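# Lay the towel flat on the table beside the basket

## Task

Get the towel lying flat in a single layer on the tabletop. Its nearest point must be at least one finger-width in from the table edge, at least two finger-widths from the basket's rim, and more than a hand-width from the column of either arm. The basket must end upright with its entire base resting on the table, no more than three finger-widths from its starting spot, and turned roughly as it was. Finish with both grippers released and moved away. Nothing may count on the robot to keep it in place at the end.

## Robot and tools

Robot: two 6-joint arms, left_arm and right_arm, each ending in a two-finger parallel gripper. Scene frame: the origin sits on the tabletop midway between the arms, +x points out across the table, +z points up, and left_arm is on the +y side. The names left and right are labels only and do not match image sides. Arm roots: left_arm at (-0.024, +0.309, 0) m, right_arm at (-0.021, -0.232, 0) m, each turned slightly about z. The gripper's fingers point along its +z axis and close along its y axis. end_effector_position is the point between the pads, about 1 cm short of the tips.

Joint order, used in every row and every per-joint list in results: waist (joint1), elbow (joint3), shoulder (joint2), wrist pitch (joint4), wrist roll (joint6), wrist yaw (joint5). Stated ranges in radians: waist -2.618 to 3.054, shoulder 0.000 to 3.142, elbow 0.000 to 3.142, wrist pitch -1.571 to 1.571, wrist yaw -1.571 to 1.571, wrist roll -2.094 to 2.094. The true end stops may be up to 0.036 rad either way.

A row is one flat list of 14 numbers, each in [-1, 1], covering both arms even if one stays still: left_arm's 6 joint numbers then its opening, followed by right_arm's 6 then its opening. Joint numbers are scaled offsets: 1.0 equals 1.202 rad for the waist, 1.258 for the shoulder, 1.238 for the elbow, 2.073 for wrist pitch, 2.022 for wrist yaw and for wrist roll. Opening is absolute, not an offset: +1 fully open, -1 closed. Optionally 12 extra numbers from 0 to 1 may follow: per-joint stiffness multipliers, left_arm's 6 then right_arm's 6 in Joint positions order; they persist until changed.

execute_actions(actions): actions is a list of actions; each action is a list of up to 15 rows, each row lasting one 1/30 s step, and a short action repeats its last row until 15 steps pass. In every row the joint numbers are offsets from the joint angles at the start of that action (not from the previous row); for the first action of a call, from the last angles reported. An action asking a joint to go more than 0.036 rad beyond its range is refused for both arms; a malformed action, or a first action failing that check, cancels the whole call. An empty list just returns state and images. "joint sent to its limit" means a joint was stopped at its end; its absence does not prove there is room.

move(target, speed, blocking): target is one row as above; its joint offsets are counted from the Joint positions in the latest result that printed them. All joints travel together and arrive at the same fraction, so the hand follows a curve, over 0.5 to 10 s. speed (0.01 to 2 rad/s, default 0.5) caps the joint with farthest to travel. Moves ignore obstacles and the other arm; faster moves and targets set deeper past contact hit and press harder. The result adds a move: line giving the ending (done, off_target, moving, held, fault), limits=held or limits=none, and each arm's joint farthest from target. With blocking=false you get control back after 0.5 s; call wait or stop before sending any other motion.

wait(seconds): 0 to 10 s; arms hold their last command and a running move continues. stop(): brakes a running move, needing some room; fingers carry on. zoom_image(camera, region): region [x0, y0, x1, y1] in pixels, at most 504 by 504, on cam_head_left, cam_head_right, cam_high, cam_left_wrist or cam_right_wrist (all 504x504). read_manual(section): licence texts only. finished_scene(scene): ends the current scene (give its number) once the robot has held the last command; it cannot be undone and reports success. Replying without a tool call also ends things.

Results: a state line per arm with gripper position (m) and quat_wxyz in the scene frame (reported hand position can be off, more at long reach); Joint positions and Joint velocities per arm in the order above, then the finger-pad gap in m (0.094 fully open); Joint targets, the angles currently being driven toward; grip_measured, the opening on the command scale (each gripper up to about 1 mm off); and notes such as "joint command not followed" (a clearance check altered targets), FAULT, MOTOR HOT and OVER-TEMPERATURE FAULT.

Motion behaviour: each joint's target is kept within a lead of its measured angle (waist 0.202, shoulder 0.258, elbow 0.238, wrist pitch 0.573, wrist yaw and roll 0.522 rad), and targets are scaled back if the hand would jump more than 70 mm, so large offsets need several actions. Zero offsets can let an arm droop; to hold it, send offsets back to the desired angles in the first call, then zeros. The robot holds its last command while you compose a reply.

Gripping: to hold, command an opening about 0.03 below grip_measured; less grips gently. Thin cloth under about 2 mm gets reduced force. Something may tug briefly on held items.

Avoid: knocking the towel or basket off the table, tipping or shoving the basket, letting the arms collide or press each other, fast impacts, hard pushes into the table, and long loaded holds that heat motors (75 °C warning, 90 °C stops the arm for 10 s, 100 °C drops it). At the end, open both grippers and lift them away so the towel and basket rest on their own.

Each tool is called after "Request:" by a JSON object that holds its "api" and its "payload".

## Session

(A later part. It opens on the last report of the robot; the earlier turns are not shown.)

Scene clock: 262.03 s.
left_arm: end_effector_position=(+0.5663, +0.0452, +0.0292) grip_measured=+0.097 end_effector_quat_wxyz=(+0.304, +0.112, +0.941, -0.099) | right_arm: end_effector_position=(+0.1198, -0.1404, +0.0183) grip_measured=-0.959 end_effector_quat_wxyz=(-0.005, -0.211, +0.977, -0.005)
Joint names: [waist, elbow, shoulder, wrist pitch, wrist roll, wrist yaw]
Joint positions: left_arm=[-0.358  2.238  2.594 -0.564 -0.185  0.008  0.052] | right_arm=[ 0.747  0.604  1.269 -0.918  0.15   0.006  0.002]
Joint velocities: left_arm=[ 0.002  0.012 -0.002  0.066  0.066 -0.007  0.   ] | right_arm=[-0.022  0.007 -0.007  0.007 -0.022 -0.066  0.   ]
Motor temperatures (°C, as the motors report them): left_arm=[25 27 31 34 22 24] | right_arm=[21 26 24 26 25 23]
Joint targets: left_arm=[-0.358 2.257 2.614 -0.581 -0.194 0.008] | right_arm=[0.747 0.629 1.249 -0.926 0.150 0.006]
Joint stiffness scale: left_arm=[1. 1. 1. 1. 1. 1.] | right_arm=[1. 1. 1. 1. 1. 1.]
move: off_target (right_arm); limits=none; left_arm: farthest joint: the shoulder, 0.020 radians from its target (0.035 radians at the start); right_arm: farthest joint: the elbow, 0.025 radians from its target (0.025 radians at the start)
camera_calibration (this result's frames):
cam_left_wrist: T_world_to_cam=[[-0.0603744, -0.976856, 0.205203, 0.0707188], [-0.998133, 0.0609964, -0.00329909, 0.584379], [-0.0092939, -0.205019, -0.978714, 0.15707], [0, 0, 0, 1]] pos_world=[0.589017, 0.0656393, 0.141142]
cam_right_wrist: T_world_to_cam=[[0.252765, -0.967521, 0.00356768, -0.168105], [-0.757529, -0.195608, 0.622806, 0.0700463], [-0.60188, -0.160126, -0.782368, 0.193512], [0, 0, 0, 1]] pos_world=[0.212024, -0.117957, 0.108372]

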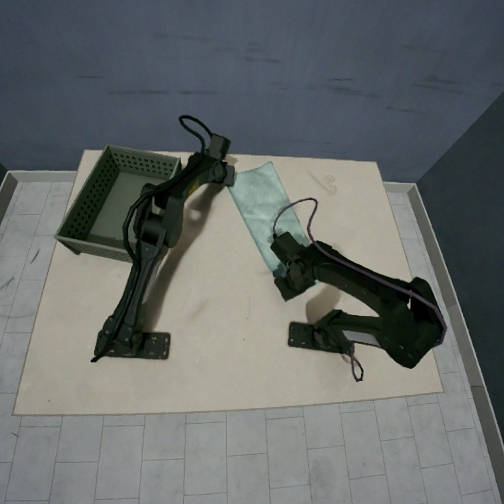

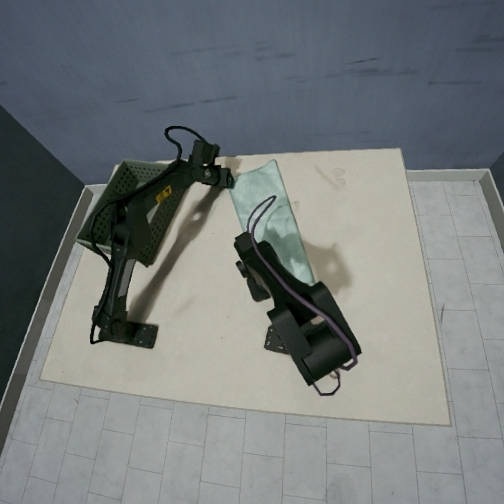

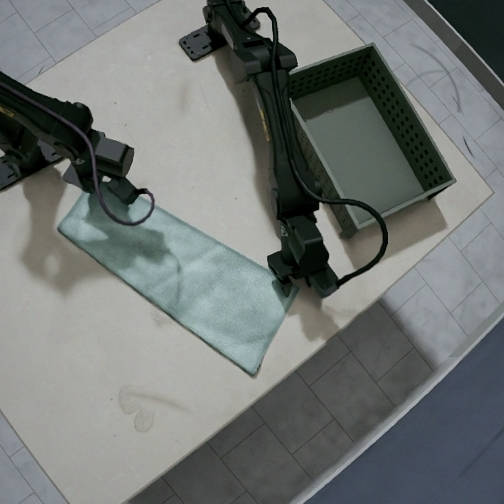

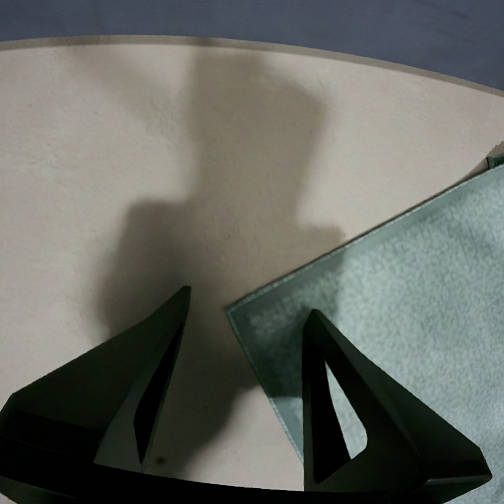

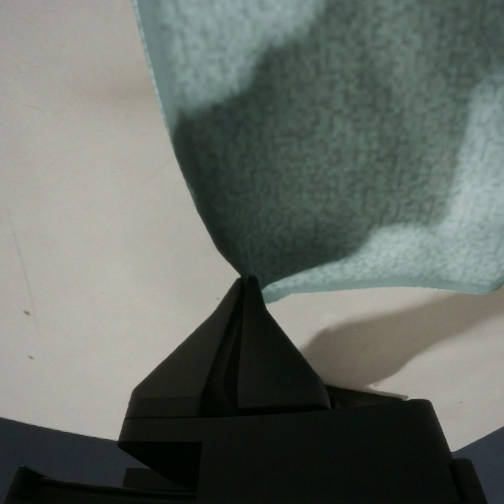

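Request:
{"api": "execute_actions", "payload": {"actions": [[[0,0.015,0.018,-0.008,-0.004,0,0.05,0,0.02,-0.016,-0.004,0,0,-1],[0,0.015,0.018,-0.008,-0.004,0,0.01,0,0.02,-0.016,-0.004,0,0,-1],[0,0.015,0.018,-0.008,-0.004,0,-0.03,0,0.02,-0.016,-0.004,0,0,-1],[0,0.015,0.018,-0.008,-0.004,0,-0.07,0,0.02,-0.016,-0.004,0,0,-1],[0,0.015,0.018,-0.008,-0.004,0,-0.11,0,0.02,-0.016,-0.004,0,0,-1],[0,0.015,0.018,-0.008,-0.004,0,-0.15,0,0.02,-0.016,-0.004,0,0,-1],[0,0.015,0.018,-0.008,-0.004,0,-0.19,0,0.02,-0.016,-0.004,0,0,-1],[0,0.015,0.018,-0.008,-0.004,0,-0.23,0,0.02,-0.016,-0.004,0,0,-1],[0,0.015,0.018,-0.008,-0.004,0,-0.27,0,0.02,-0.016,-0.004,0,0,-1],[0,0.015,0.018,-0.008,-0.004,0,-0.31,0,0.02,-0.016,-0.004,0,0,-1],[0,0.015,0.018,-0.008,-0.004,0,-0.35,0,0.02,-0.016,-0.004,0,0,-1],[0,0.015,0.018,-0.008,-0.004,0,-0.39,0,0.02,-0.016,-0.004,0,0,-1],[0,0.015,0.018,-0.008,-0.004,0,-0.43,0,0.02,-0.016,-0.004,0,0,-1],[0,0.015,0.018,-0.008,-0.004,0,-0.47,0,0.02,-0.016,-0.004,0,0,-1],[0,0.015,0.018,-0.008,-0.004,0,-0.51,0,0.02,-0.016,-0.004,0,0,-1]],[[0,0.015,0.018,-0.008,-0.004,0,-0.55,0,0.02,-0.016,-0.004,0,0,-1],[0,0.015,0.018,-0.008,-0.004,0,-0.59,0,0.02,-0.016,-0.004,0,0,-1],[0,0.015,0.018,-0.008,-0.004,0,-0.63,0,0.02,-0.016,-0.004,0,0,-1],[0,0.015,0.018,-0.008,-0.004,0,-0.67,0,0.02,-0.016,-0.004,0,0,-1],[0,0.015,0.018,-0.008,-0.004,0,-0.71,0,0.02,-0.016,-0.004,0,0,-1],[0,0.015,0.018,-0.008,-0.004,0,-0.75,0,0.02,-0.016,-0.004,0,0,-1],[0,0.015,0.018,-0.008,-0.004,0,-0.79,0,0.02,-0.016,-0.004,0,0,-1],[0,0.015,0.018,-0.008,-0.004,0,-0.83,0,0.02,-0.016,-0.004,0,0,-1],[0,0.015,0.018,-0.008,-0.004,0,-0.87,0,0.02,-0.016,-0.004,0,0,-1],[0,0.015,0.018,-0.008,-0.004,0,-0.91,0,0.02,-0.016,-0.004,0,0,-1],[0,0.015,0.018,-0.008,-0.004,0,-0.95,0,0.02,-0.016,-0.004,0,0,-1],[0,0.015,0.018,-0.008,-0.004,0,-1,0,0.02,-0.016,-0.004,0,0,-1]]]}}

Scene clock: 304.57 s.
left_arm: end_effector_position=(+0.5694, +0.0452, +0.0280) grip_measured=-0.973 end_effector_quat_wxyz=(+0.310, +0.111, +0.939, -0.097) | right_arm: end_effector_position=(+0.1198, -0.1404, +0.0183) grip_measured=-0.959 end_effector_quat_wxyz=(-0.005, -0.211, +0.977, -0.005)
Joint names: [waist, elbow, shoulder, wrist pitch, wrist roll, wrist yaw]
Joint positions: left_arm=[-0.358  2.238  2.6   -0.547 -0.186  0.001  0.001] | right_arm=[ 0.747  0.604  1.269 -0.918  0.15   0.006  0.002]
Joint velocities: left_arm=[-0.002 -0.022  0.002  0.022  0.007 -0.022 -0.001] | right_arm=[-0.002 -0.012  0.007 -0.037  0.066 -0.022  0.   ]
Motor temperatures (°C, as the motors report them): left_arm=[25 27 30 34 22 24] | right_arm=[21 26 24 26 25 23]
Joint targets: left_arm=[-0.358 2.257 2.620 -0.576 -0.193 -0.006] | right_arm=[0.747 0.629 1.249 -0.926 0.150 0.006]
Joint stiffness scale: left_arm=[1. 1. 1. 1. 1. 1.] | right_arm=[1. 1. 1. 1. 1. 1.]
camera_calibration (this result's frames):
cam_left_wrist: T_world_to_cam=[[-0.0581021, -0.977177, 0.204324, 0.0699029], [-0.998305, 0.0562123, -0.015046, 0.588033], [0.00321704, -0.204852, -0.978788, 0.148702], [0, 0, 0, 1]] pos_world=[0.59062, 0.0657149, 0.140112]
cam_right_wrist: T_world_to_cam=[[0.252765, -0.967521, 0.00356768, -0.168105], [-0.757529, -0.195608, 0.622806, 0.0700463], [-0.60188, -0.160126, -0.782368, 0.193512], [0, 0, 0, 1]] pos_world=[0.212024, -0.117957, 0.108372]

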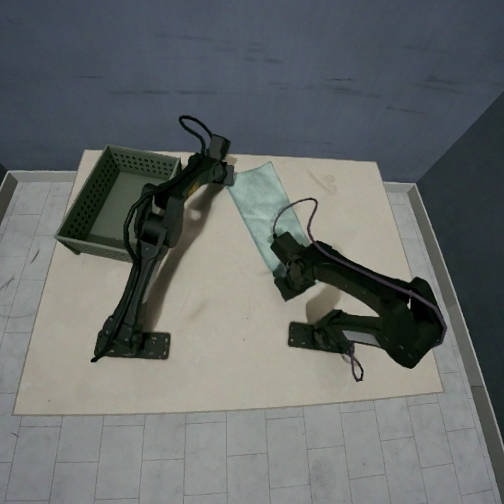

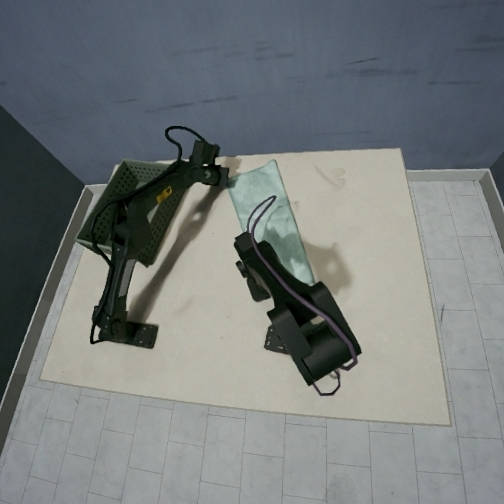

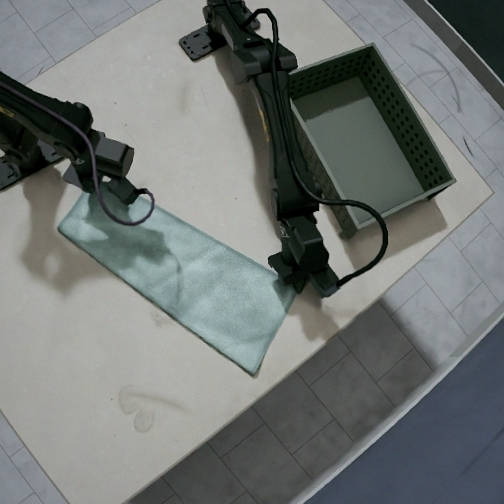

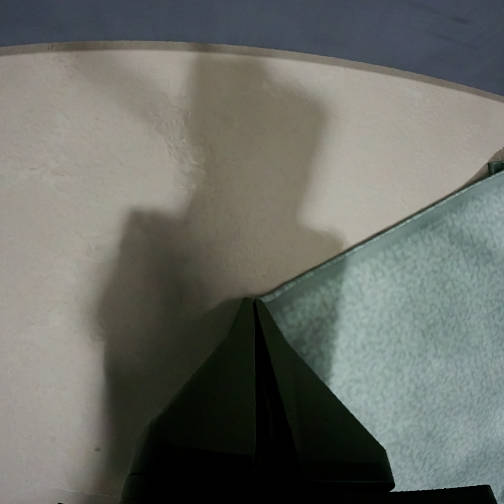

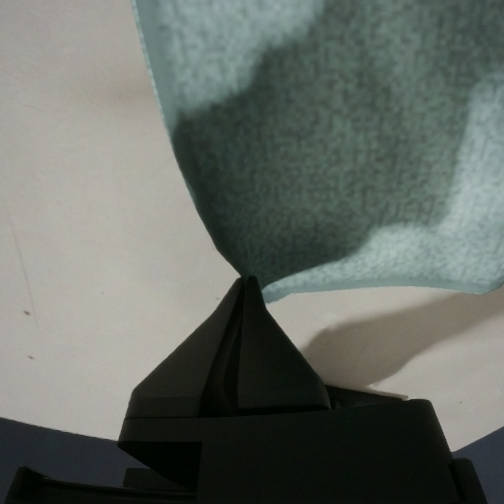

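Request:
{"api": "move", "payload": {"target": [0.0, 0.005, -0.09, -0.012, -0.003, 0.0, -1, 0.0, 0.09, -0.04, -0.055, 0.0, 0.0, -1], "speed": 0.12}}

Scene clock: 308.60 s.
left_arm: end_effector_position=(+0.5711, +0.0443, +0.0768) grip_measured=-0.973 end_effector_quat_wxyz=(+0.338, +0.109, +0.929, -0.106) | right_arm: end_effector_position=(+0.1251, -0.1369, +0.0413) grip_measured=-0.959 end_effector_quat_wxyz=(+0.000, -0.211, +0.977, -0.003)
Joint names: [waist, elbow, shoulder, wrist pitch, wrist roll, wrist yaw]
Joint positions: left_arm=[-0.358  2.238  2.518 -0.566 -0.186  0.001  0.001] | right_arm=[ 0.747  0.686  1.244 -1.014  0.15   0.006  0.002]
Joint velocities: left_arm=[-0.012 -0.007 -0.002 -0.037 -0.037  0.051 -0.001] | right_arm=[-0.017  0.007 -0.027 -0.022 -0.022  0.007 -0.   ]
Motor temperatures (°C, as the motors report them): left_arm=[25 27 30 34 22 24] | right_arm=[21 26 24 26 25 23]
Joint targets: left_arm=[-0.358 2.244 2.487 -0.572 -0.192 0.001] | right_arm=[0.747 0.715 1.219 -1.032 0.150 0.006]
Joint stiffness scale: left_arm=[1. 1. 1. 1. 1. 1.] | right_arm=[1. 1. 1. 1. 1. 1.]
move: off_target (left_arm, right_arm); limits=none; left_arm: farthest joint: the shoulder, 0.031 radians from its target (0.113 radians at the start); right_arm: farthest joint: the elbow, 0.029 radians from its target (0.111 radians at the start)
camera_calibration (this result's frames):
cam_left_wrist: T_world_to_cam=[[-0.0708378, -0.971507, 0.226175, 0.0645409], [-0.995695, 0.0552807, -0.0743991, 0.593668], [0.0597762, -0.230472, -0.971241, 0.164546], [0, 0, 0, 1]] pos_world=[0.585848, 0.0678067, 0.189384]
cam_right_wrist: T_world_to_cam=[[0.252748, -0.967532, 0.000093855, -0.166045], [-0.763273, -0.19933, 0.614559, 0.0609986], [-0.594586, -0.1554, -0.788871, 0.21527], [0, 0, 0, 1]] pos_world=[0.216523, -0.115042, 0.132349]

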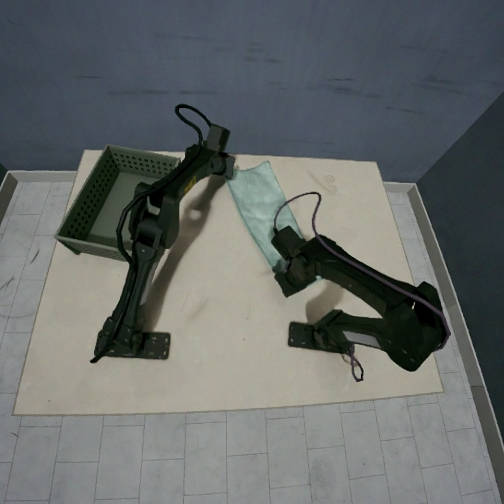

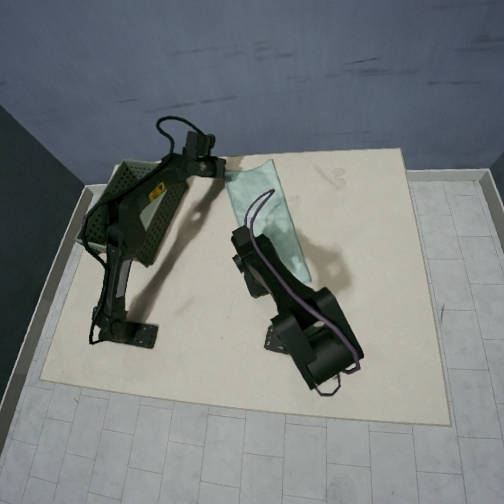

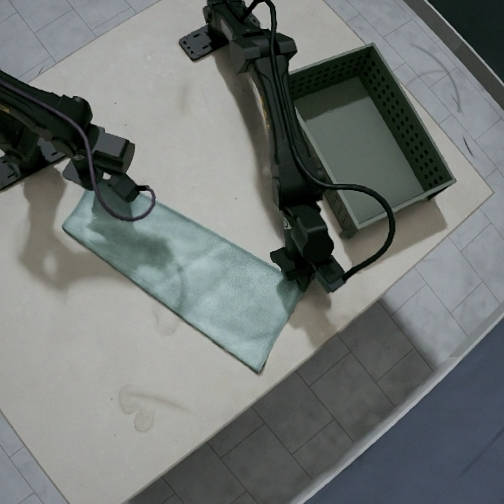

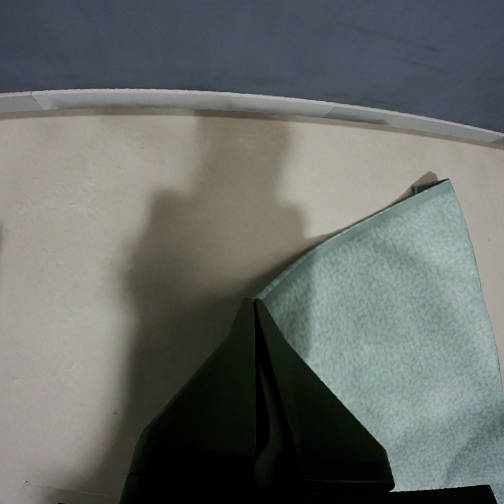

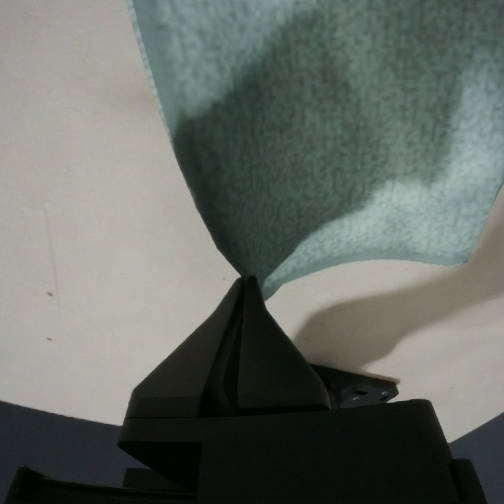

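Request:
{"api": "move", "payload": {"target": [0.02, -0.158, -0.478, -0.033, -0.346, 0.0, -1, -0.7246, 0.992, 0.236, -0.207, -0.776, 0.0, -1], "speed": 0.45}}

Scene clock: 360.13 s.
left_arm: end_effector_position=(+0.4988, +0.0845, +0.3269) grip_measured=-0.973 end_effector_quat_wxyz=(+0.401, -0.202, +0.841, -0.301) | right_arm: end_effector_position=(+0.3010, -0.3266, +0.3038) grip_measured=-0.958 end_effector_quat_wxyz=(+0.157, -0.518, +0.820, -0.184)
Joint names: [waist, elbow, shoulder, wrist pitch, wrist roll, wrist yaw]
Joint positions: left_arm=[-0.345  2.052  1.944 -0.629 -0.88   0.001  0.001] | right_arm=[-0.113  1.884  1.532 -1.433 -1.414  0.007  0.002]
Joint velocities: left_arm=[ 0.002  0.002 -0.002 -0.022 -0.051  0.007 -0.002] | right_arm=[-0.007 -0.007 -0.002 -0.007 -0.037 -0.022  0.   ]
Motor temperatures (°C, as the motors report them): left_arm=[25 27 33 35 22 24] | right_arm=[21 27 24 26 25 23]
Joint targets: left_arm=[-0.334 2.043 1.917 -0.634 -0.886 0.001] | right_arm=[-0.124 1.914 1.541 -1.442 -1.419 0.006]
Joint stiffness scale: left_arm=[1. 1. 1. 1. 1. 1.] | right_arm=[1. 1. 1. 1. 1. 1.]
move: off_target (left_arm, right_arm); limits=none; left_arm: farthest joint: the shoulder, 0.027 radians from its target (0.601 radians at the start); right_arm: farthest joint: the elbow, 0.030 radians from its target (1.228 radians at the start)
camera_calibration (this result's frames):
cam_left_wrist: T_world_to_cam=[[0.27012, -0.606174, 0.748056, -0.329657], [-0.903825, -0.427434, -0.0199961, 0.51524], [0.331866, -0.670711, -0.663334, 0.221861], [0, 0, 0, 1]] pos_world=[0.481106, 0.169206, 0.404073]
cam_right_wrist: T_world_to_cam=[[0.713638, -0.543246, 0.442273, -0.528505], [-0.700282, -0.569519, 0.430411, -0.0878008], [0.0180638, -0.616873, -0.786855, 0.161743], [0, 0, 0, 1]] pos_world=[0.312754, -0.237338, 0.398802]

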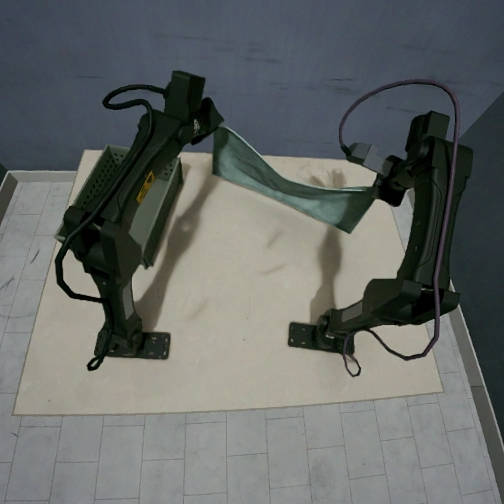

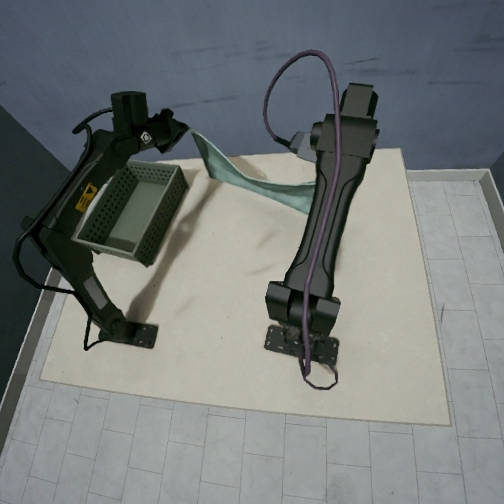

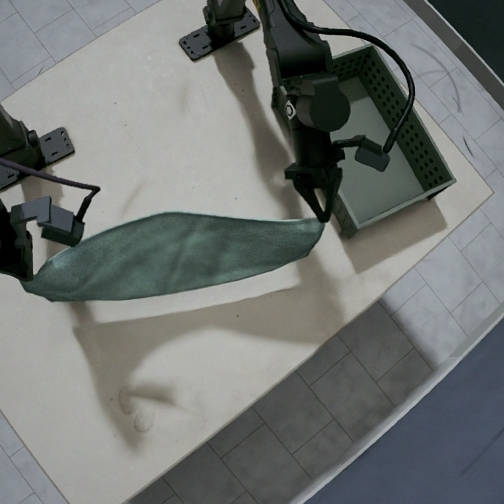

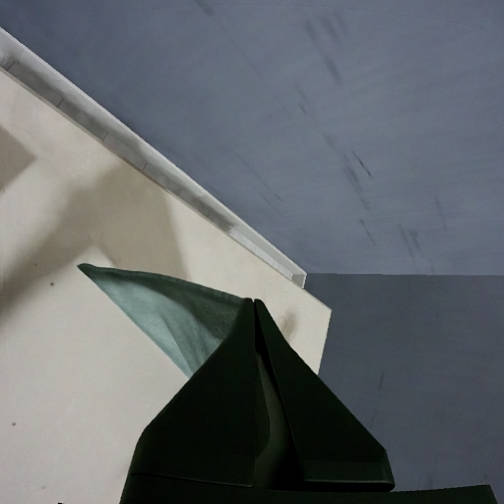

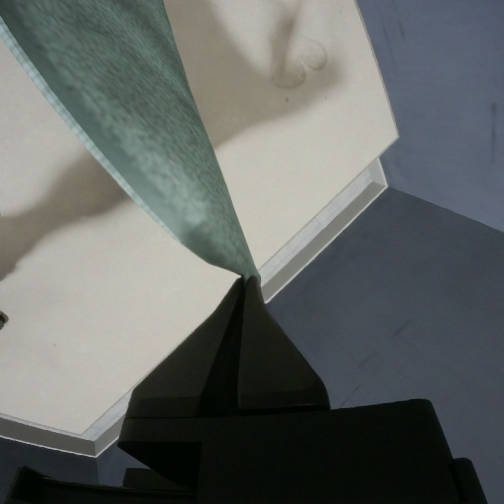

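Request:
{"api": "move", "payload": {"target": [-0.026, 0.032, 0.039, -0.02, -0.158, 0.0, -1, -0.044, 0.087, 0.304, 0.367, -0.166, 0.0, -1], "speed": 0.4}}

Scene clock: 377.73 s.
left_arm: end_effector_position=(+0.4994, +0.0704, +0.2890) grip_measured=-0.973 end_effector_quat_wxyz=(+0.318, -0.330, +0.823, -0.336) | right_arm: end_effector_position=(+0.4990, -0.4069, +0.2811) grip_measured=-0.958 end_effector_quat_wxyz=(-0.220, +0.586, -0.682, +0.378)
Joint names: [waist, elbow, shoulder, wrist pitch, wrist roll, wrist yaw]
Joint positions: left_arm=[-0.367  2.052  2.    -0.662 -1.194  0.001  0.001] | right_arm=[-0.152  1.956  1.922 -0.7   -1.748  0.007  0.002]
Joint velocities: left_arm=[-0.002 -0.007 -0.002 -0.095  0.051  0.007 -0.   ] | right_arm=[ 0.002 -0.007  0.002 -0.022  0.022 -0.007 -0.   ]
Motor temperatures (°C, as the motors report them): left_arm=[25 27 31 36 22 24] | right_arm=[21 27 24 27 25 23]
Joint targets: left_arm=[-0.376 2.091 1.993 -0.670 -1.199 0.001] | right_arm=[-0.166 1.992 1.915 -0.673 -1.750 0.007]
Joint stiffness scale: left_arm=[1. 1. 1. 1. 1. 1.] | right_arm=[1. 1. 1. 1. 1. 1.]
move: off_target (left_arm, right_arm); limits=none; left_arm: farthest joint: the elbow, 0.040 radians from its target (0.040 radians at the start); right_arm: farthest joint: the elbow, 0.036 radians from its target (0.107 radians at the start)
camera_calibration (this result's frames):
cam_left_wrist: T_world_to_cam=[[0.488966, -0.391351, 0.779587, -0.443567], [-0.811978, -0.530775, 0.242834, 0.394413], [0.318752, -0.751746, -0.5773, 0.174499], [0, 0, 0, 1]] pos_world=[0.481523, 0.166933, 0.350761]
cam_right_wrist: T_world_to_cam=[[0.592633, -0.191164, 0.782459, -0.59542], [-0.706657, -0.589591, 0.391177, 0.0209165], [0.386552, -0.784754, -0.484498, -0.2464], [0, 0, 0, 1]] pos_world=[0.462893, -0.294854, 0.338329]

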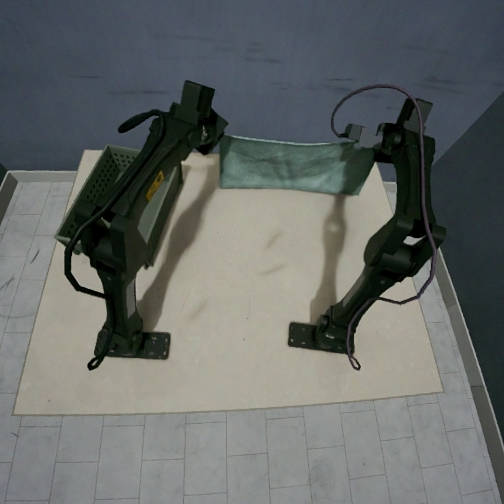

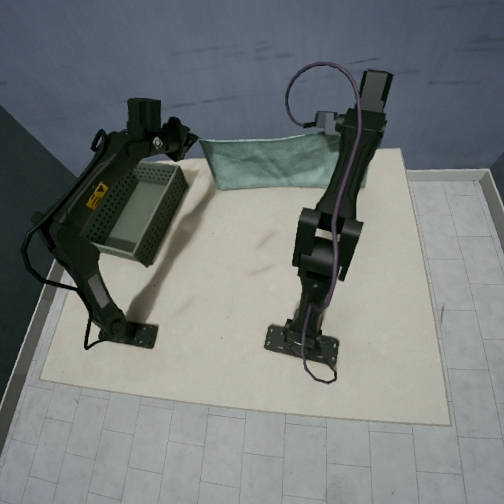

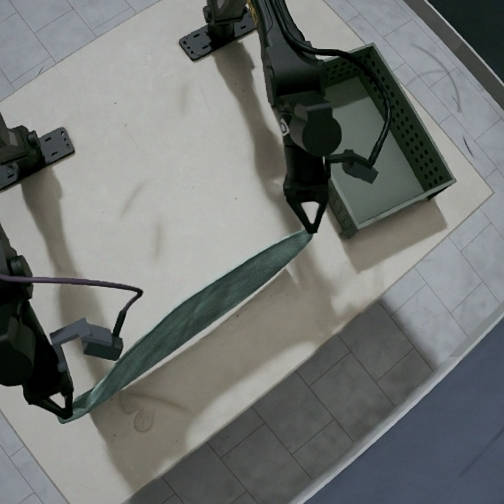

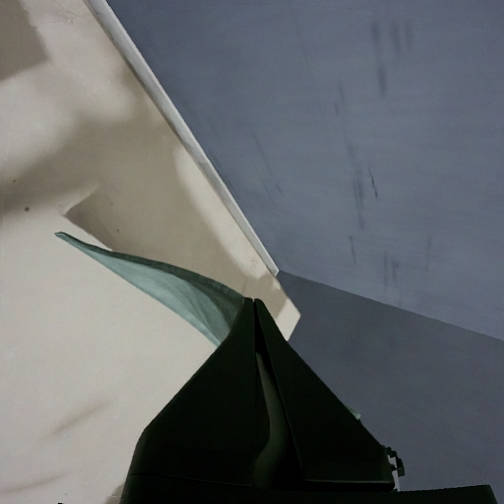

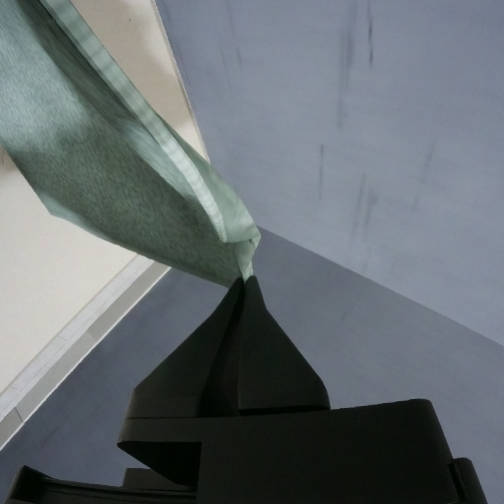

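Request:
{"api": "move", "payload": {"target": [-0.105, -0.397, -0.199, -0.065, -0.05, 0.0, -1, -0.101, -0.443, -0.226, -0.03, -0.05, 0.0, -1], "speed": 0.35}}

Scene clock: 399.70 s.
left_arm: end_effector_position=(+0.3714, +0.0684, +0.1751) grip_measured=-0.973 end_effector_quat_wxyz=(+0.172, -0.346, +0.894, -0.227) | right_arm: end_effector_position=(+0.3686, -0.4121, +0.1659) grip_measured=-0.958 end_effector_quat_wxyz=(-0.112, +0.623, -0.732, +0.251)
Joint names: [waist, elbow, shoulder, wrist pitch, wrist roll, wrist yaw]
Joint positions: left_arm=[-0.486  1.567  1.781 -0.78  -1.288  0.003  0.001] | right_arm=[-0.261  1.413  1.671 -0.757 -1.845  0.007  0.002]
Joint velocities: left_arm=[-0.012  0.017  0.007 -0.007 -0.051  0.022 -0.001] | right_arm=[ 0.012 -0.002 -0.027  0.022 -0.037 -0.007  0.001]
Motor temperatures (°C, as the motors report them): left_arm=[25 28 31 36 22 24] | right_arm=[21 27 26 30 25 23]
Joint targets: left_arm=[-0.493 1.560 1.749 -0.797 -1.295 0.001] | right_arm=[-0.274 1.408 1.637 -0.763 -1.849 0.007]
Joint stiffness scale: left_arm=[1. 1. 1. 1. 1. 1.] | right_arm=[1. 1. 1. 1. 1. 1.]
move: off_target (left_arm, right_arm); limits=none; left_arm: farthest joint: the shoulder, 0.031 radians from its target (0.250 radians at the start); right_arm: farthest joint: the shoulder, 0.033 radians from its target (0.284 radians at the start)
camera_calibration (this result's frames):
cam_left_wrist: T_world_to_cam=[[0.706545, -0.500305, 0.500489, -0.317438], [-0.706727, -0.535295, 0.462597, 0.239839], [0.0364693, -0.680555, -0.731789, 0.275098], [0, 0, 0, 1]] pos_world=[0.383753, 0.156788, 0.249239]
cam_right_wrist: T_world_to_cam=[[0.813681, -0.260817, 0.519516, -0.495532], [-0.558045, -0.600772, 0.572415, -0.11862], [0.162815, -0.755676, -0.634385, -0.136618], [0, 0, 0, 1]] pos_world=[0.359253, -0.303746, 0.238668]

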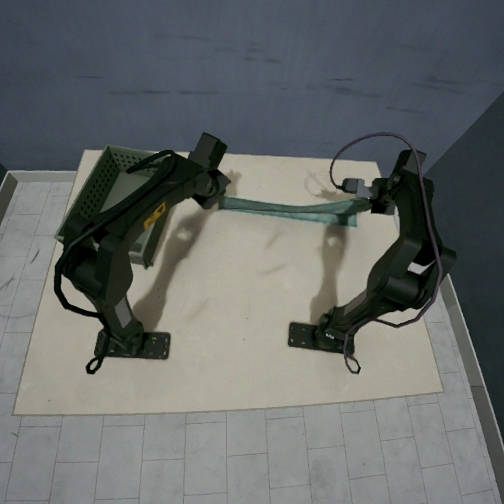

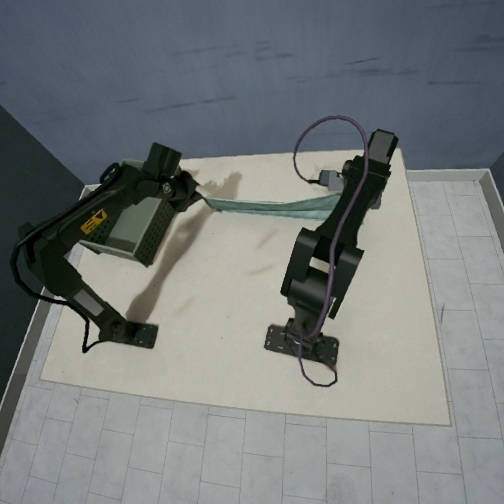

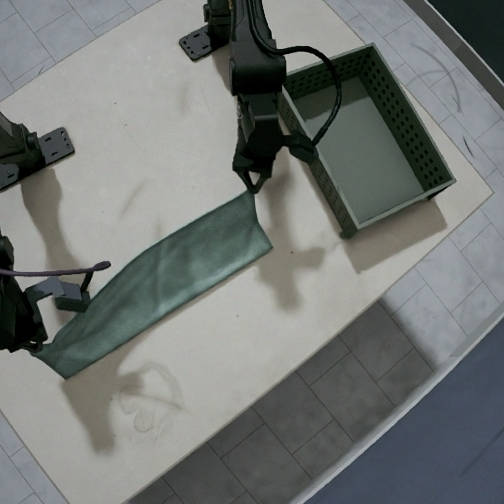

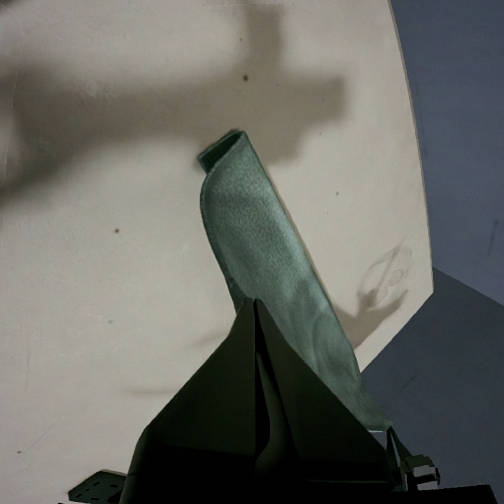

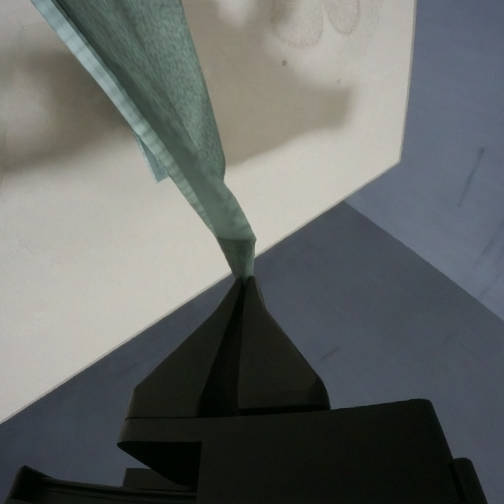

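Request:
{"api": "move", "payload": {"target": [-0.178, 0.226, -0.234, -0.304, -0.08, 0.0, -1, -0.1606, 0.227, -0.266, -0.314, -0.077, 0.0, -1], "speed": 0.4}}

Scene clock: 429.30 s.
left_arm: end_effector_position=(+0.2204, +0.0808, +0.2958) grip_measured=-0.973 end_effector_quat_wxyz=(+0.110, -0.327, +0.913, -0.218) | right_arm: end_effector_position=(+0.2190, -0.4009, +0.2892) grip_measured=-0.958 end_effector_quat_wxyz=(-0.060, +0.618, -0.748, +0.233)
Joint names: [waist, elbow, shoulder, wrist pitch, wrist roll, wrist yaw]
Joint positions: left_arm=[-0.691  1.817  1.503 -1.391 -1.443  0.004  0.001] | right_arm=[-0.441  1.667  1.354 -1.397 -1.996  0.007  0.002]
Joint velocities: left_arm=[-0.002  0.002 -0.007  0.037 -0.022  0.022  0.   ] | right_arm=[ 0.002  0.007  0.002 -0.022  0.081 -0.022 -0.   ]
Motor temperatures (°C, as the motors report them): left_arm=[25 27 31 35 22 24] | right_arm=[22 27 27 29 25 23]
Joint targets: left_arm=[-0.700 1.847 1.487 -1.410 -1.450 0.003] | right_arm=[-0.454 1.694 1.336 -1.408 -2.000 0.007]
Joint stiffness scale: left_arm=[1. 1. 1. 1. 1. 1.] | right_arm=[1. 1. 1. 1. 1. 1.]
move: off_target (left_arm, right_arm); limits=none; left_arm: farthest joint: the elbow, 0.030 radians from its target (0.280 radians at the start); right_arm: farthest joint: the elbow, 0.027 radians from its target (0.281 radians at the start)
camera_calibration (this result's frames):
cam_left_wrist: T_world_to_cam=[[0.721989, -0.546131, 0.424821, -0.24227], [-0.685158, -0.478784, 0.548931, 0.0490689], [-0.0963905, -0.687391, -0.719863, 0.403656], [0, 0, 0, 1]] pos_world=[0.247445, 0.168652, 0.366563]
cam_right_wrist: T_world_to_cam=[[0.847867, -0.287392, 0.445564, -0.431719], [-0.526466, -0.556001, 0.643192, -0.275481], [0.0628854, -0.779916, -0.622717, -0.0168077], [0, 0, 0, 1]] pos_world=[0.222065, -0.290349, 0.359079]

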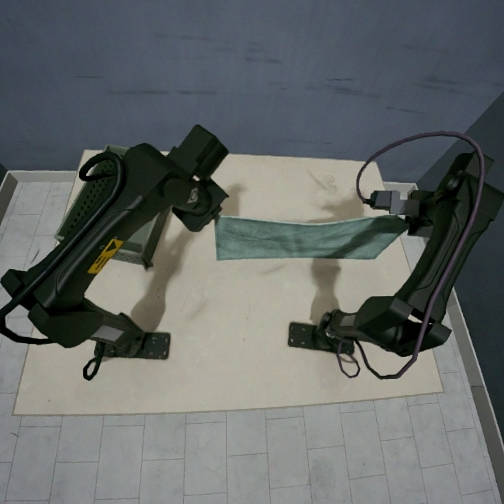

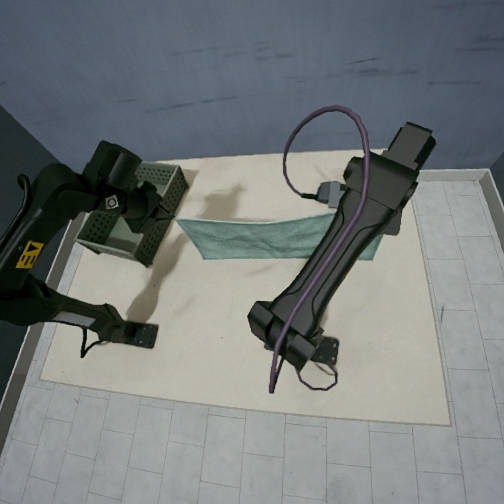

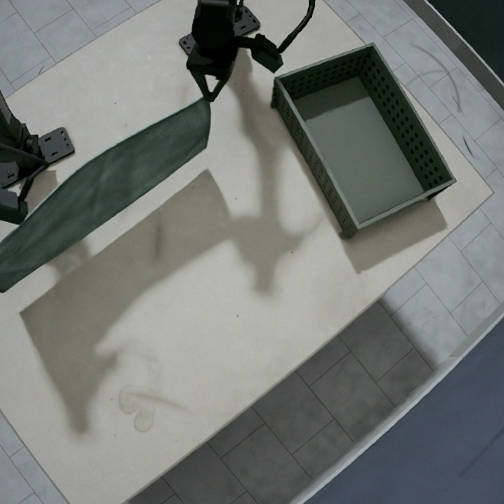

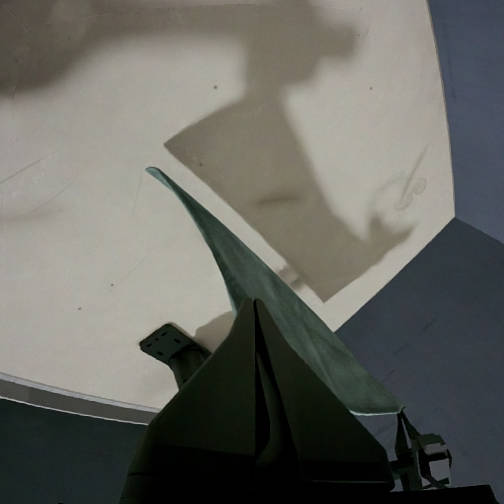

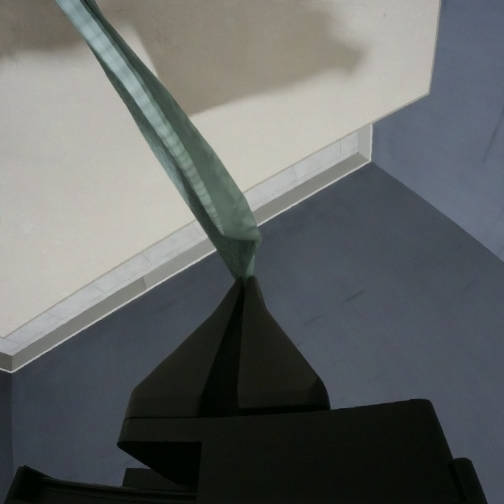

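Request:
{"api": "move", "payload": {"target": [0.170, 0.1575, 0.417, 0.03, 0.0, 0.0, -1, 0.139, 0.1236, 0.443, 0.0716, 0.0, 0.0, -1], "speed": 0.35}}

Scene clock: 453.43 s.
left_arm: end_effector_position=(+0.3401, +0.0815, +0.1518) grip_measured=-0.973 end_effector_quat_wxyz=(+0.041, -0.426, +0.901, -0.071) | right_arm: end_effector_position=(+0.3410, -0.4086, +0.1484) grip_measured=-0.959 end_effector_quat_wxyz=(-0.026, +0.694, -0.715, +0.081)
Joint names: [waist, elbow, shoulder, wrist pitch, wrist roll, wrist yaw]
Joint positions: left_arm=[-0.496  1.975  2.043 -1.338 -1.443  0.008  0.001] | right_arm=[-0.282  1.785  1.92  -1.265 -1.996  0.007  0.002]
Joint velocities: left_arm=[-0.012 -0.007 -0.022 -0.037  0.007 -0.022 -0.   ] | right_arm=[ 0.022 -0.007  0.012 -0.022 -0.037 -0.007  0.   ]
Motor temperatures (°C, as the motors report them): left_arm=[25 27 29 34 22 24] | right_arm=[22 27 25 29 25 23]
Joint targets: left_arm=[-0.486 2.012 2.028 -1.329 -1.443 0.004] | right_arm=[-0.274 1.820 1.911 -1.249 -1.995 0.007]
Joint stiffness scale: left_arm=[1. 1. 1. 1. 1. 1.] | right_arm=[1. 1. 1. 1. 1. 1.]
move: off_target (left_arm, right_arm); limits=none; left_arm: farthest joint: the elbow, 0.037 radians from its target (0.195 radians at the start); right_arm: farthest joint: the elbow, 0.035 radians from its target (0.153 radians at the start)
camera_calibration (this result's frames):
cam_left_wrist: T_world_to_cam=[[0.889487, -0.443286, 0.110947, -0.284798], [-0.420478, -0.698923, 0.578536, 0.133929], [-0.178914, -0.561252, -0.808076, 0.343169], [0, 0, 0, 1]] pos_world=[0.371036, 0.159963, 0.231421]
cam_right_wrist: T_world_to_cam=[[0.968852, -0.191454, 0.157069, -0.433876], [-0.247428, -0.722212, 0.645902, -0.288438], [-0.0102236, -0.664646, -0.747088, -0.027653], [0, 0, 0, 1]] pos_world=[0.348711, -0.30976, 0.233792]

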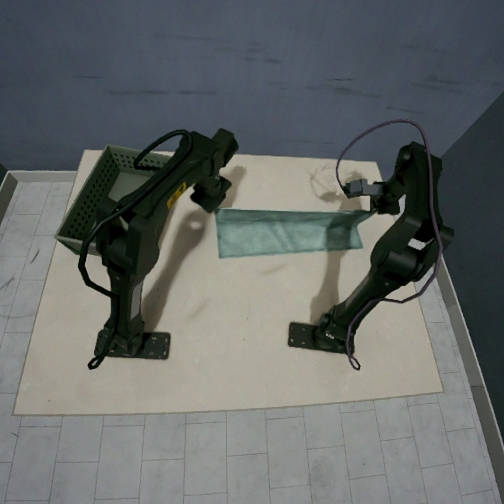

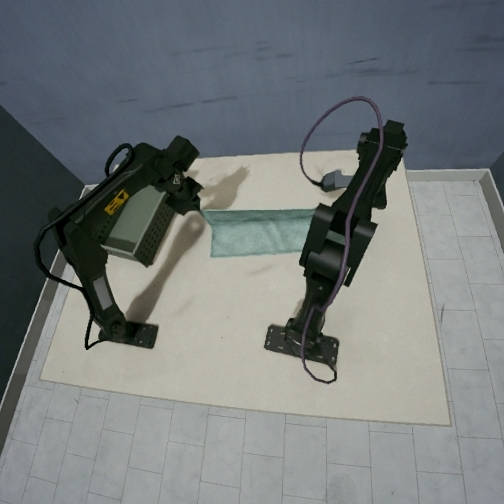

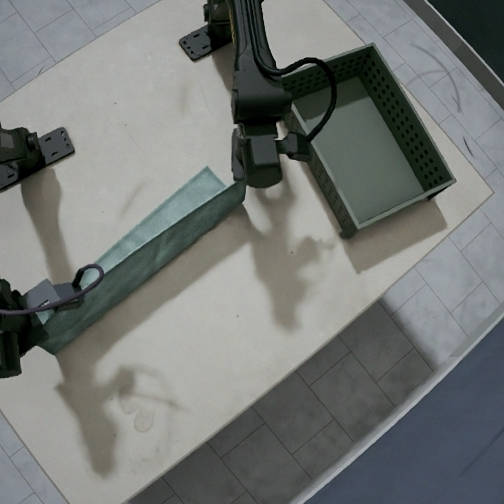

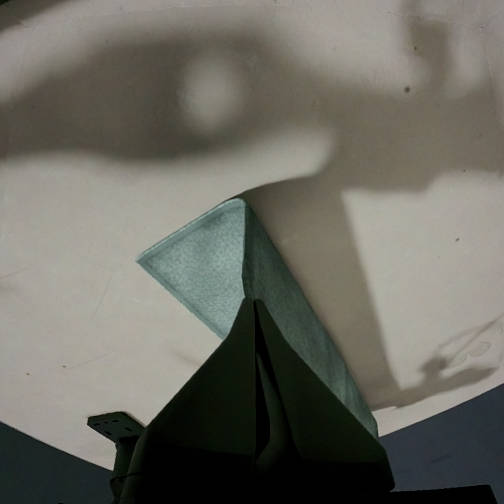

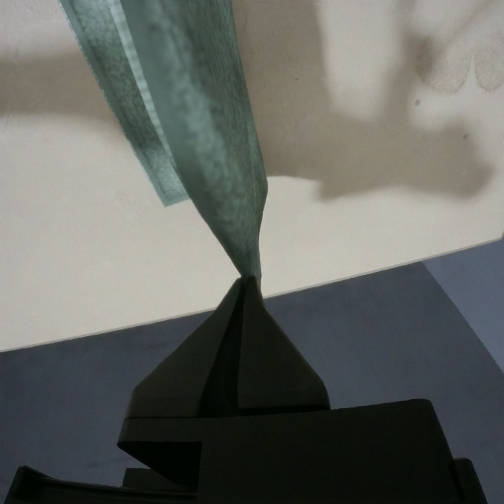

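Request:
{"api": "move", "payload": {"target": [0.146, 0.1927, 0.339, 0.269, 0.05, 0.0, -1, 0.125, 0.2735, 0.403, 0.234, 0.06, 0.0, -1], "speed": 0.33}}

Scene clock: 475.73 s.
left_arm: end_effector_position=(+0.5227, +0.0812, +0.0410) grip_measured=-0.973 end_effector_quat_wxyz=(+0.143, -0.448, +0.864, -0.181) | right_arm: end_effector_position=(+0.5252, -0.4060, +0.0355) grip_measured=-0.958 end_effector_quat_wxyz=(-0.092, +0.694, -0.689, +0.188)
Joint names: [waist, elbow, shoulder, wrist pitch, wrist roll, wrist yaw]
Joint positions: left_arm=[-0.33   2.177  2.484 -0.798 -1.354  0.013  0.001] | right_arm=[-0.136  2.088  2.437 -0.8   -1.887  0.007  0.002]
Joint velocities: left_arm=[-0.017  0.012 -0.012  0.037 -0.007 -0.051  0.001] | right_arm=[-0.002 -0.017 -0.022  0.022 -0.007 -0.022 -0.001]
Motor temperatures (°C, as the motors report them): left_arm=[25 28 31 33 22 24] | right_arm=[21 28 27 28 25 23]
Joint targets: left_arm=[-0.320 2.214 2.469 -0.781 -1.342 0.008] | right_arm=[-0.131 2.124 2.427 -0.780 -1.874 0.007]
Joint stiffness scale: left_arm=[1. 1. 1. 1. 1. 1.] | right_arm=[1. 1. 1. 1. 1. 1.]
move: off_target (left_arm, right_arm); limits=none; left_arm: farthest joint: the elbow, 0.037 radians from its target (0.239 radians at the start); right_arm: farthest joint: the elbow, 0.036 radians from its target (0.339 radians at the start)
camera_calibration (this result's frames):
cam_left_wrist: T_world_to_cam=[[0.848391, -0.344562, 0.401882, -0.43354], [-0.522109, -0.66994, 0.527809, 0.327398], [0.0873735, -0.657615, -0.74827, 0.152275], [0, 0, 0, 1]] pos_world=[0.525445, 0.170094, 0.115371]
cam_right_wrist: T_world_to_cam=[[0.906849, -0.135151, 0.399198, -0.547273], [-0.374125, -0.694258, 0.614846, -0.0890461], [0.19405, -0.706923, -0.680151, -0.235179], [0, 0, 0, 1]] pos_world=[0.508616, -0.302039, 0.113263]

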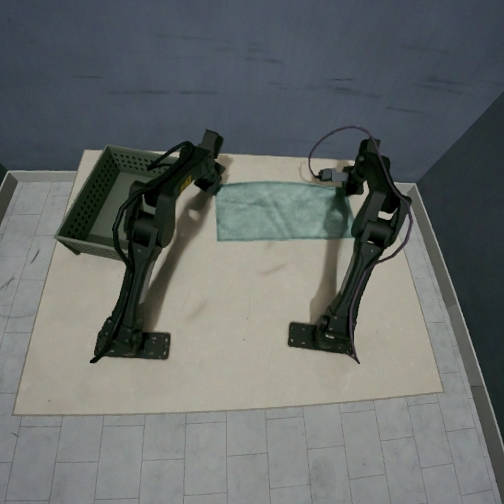

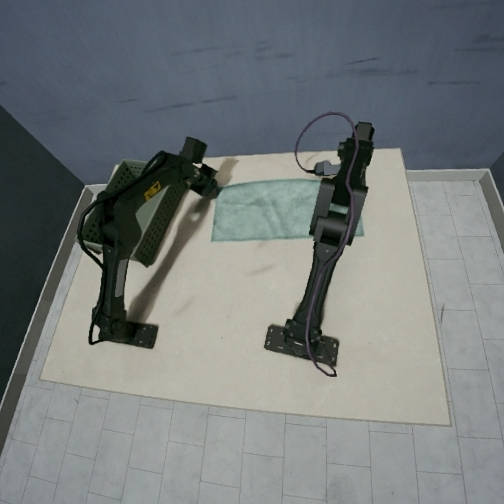

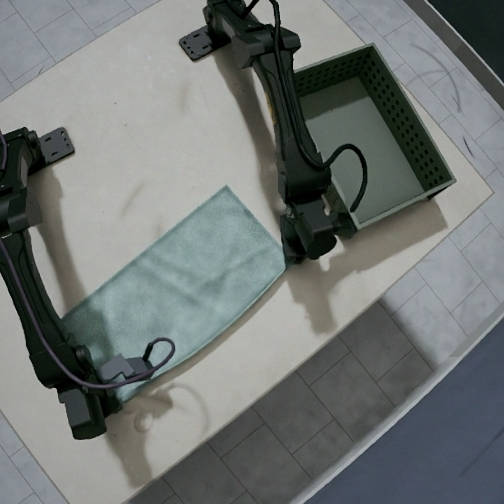

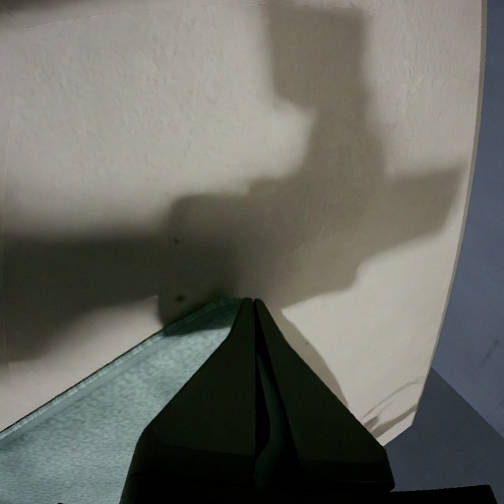

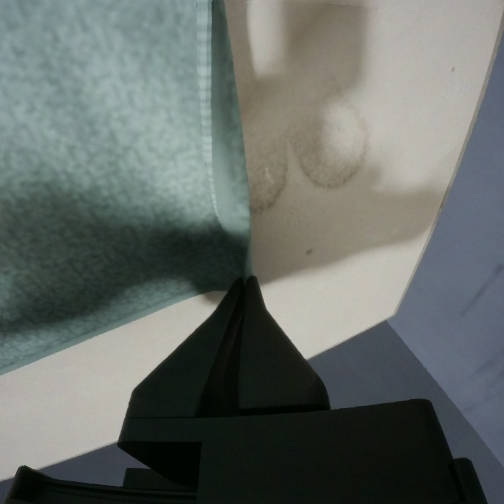

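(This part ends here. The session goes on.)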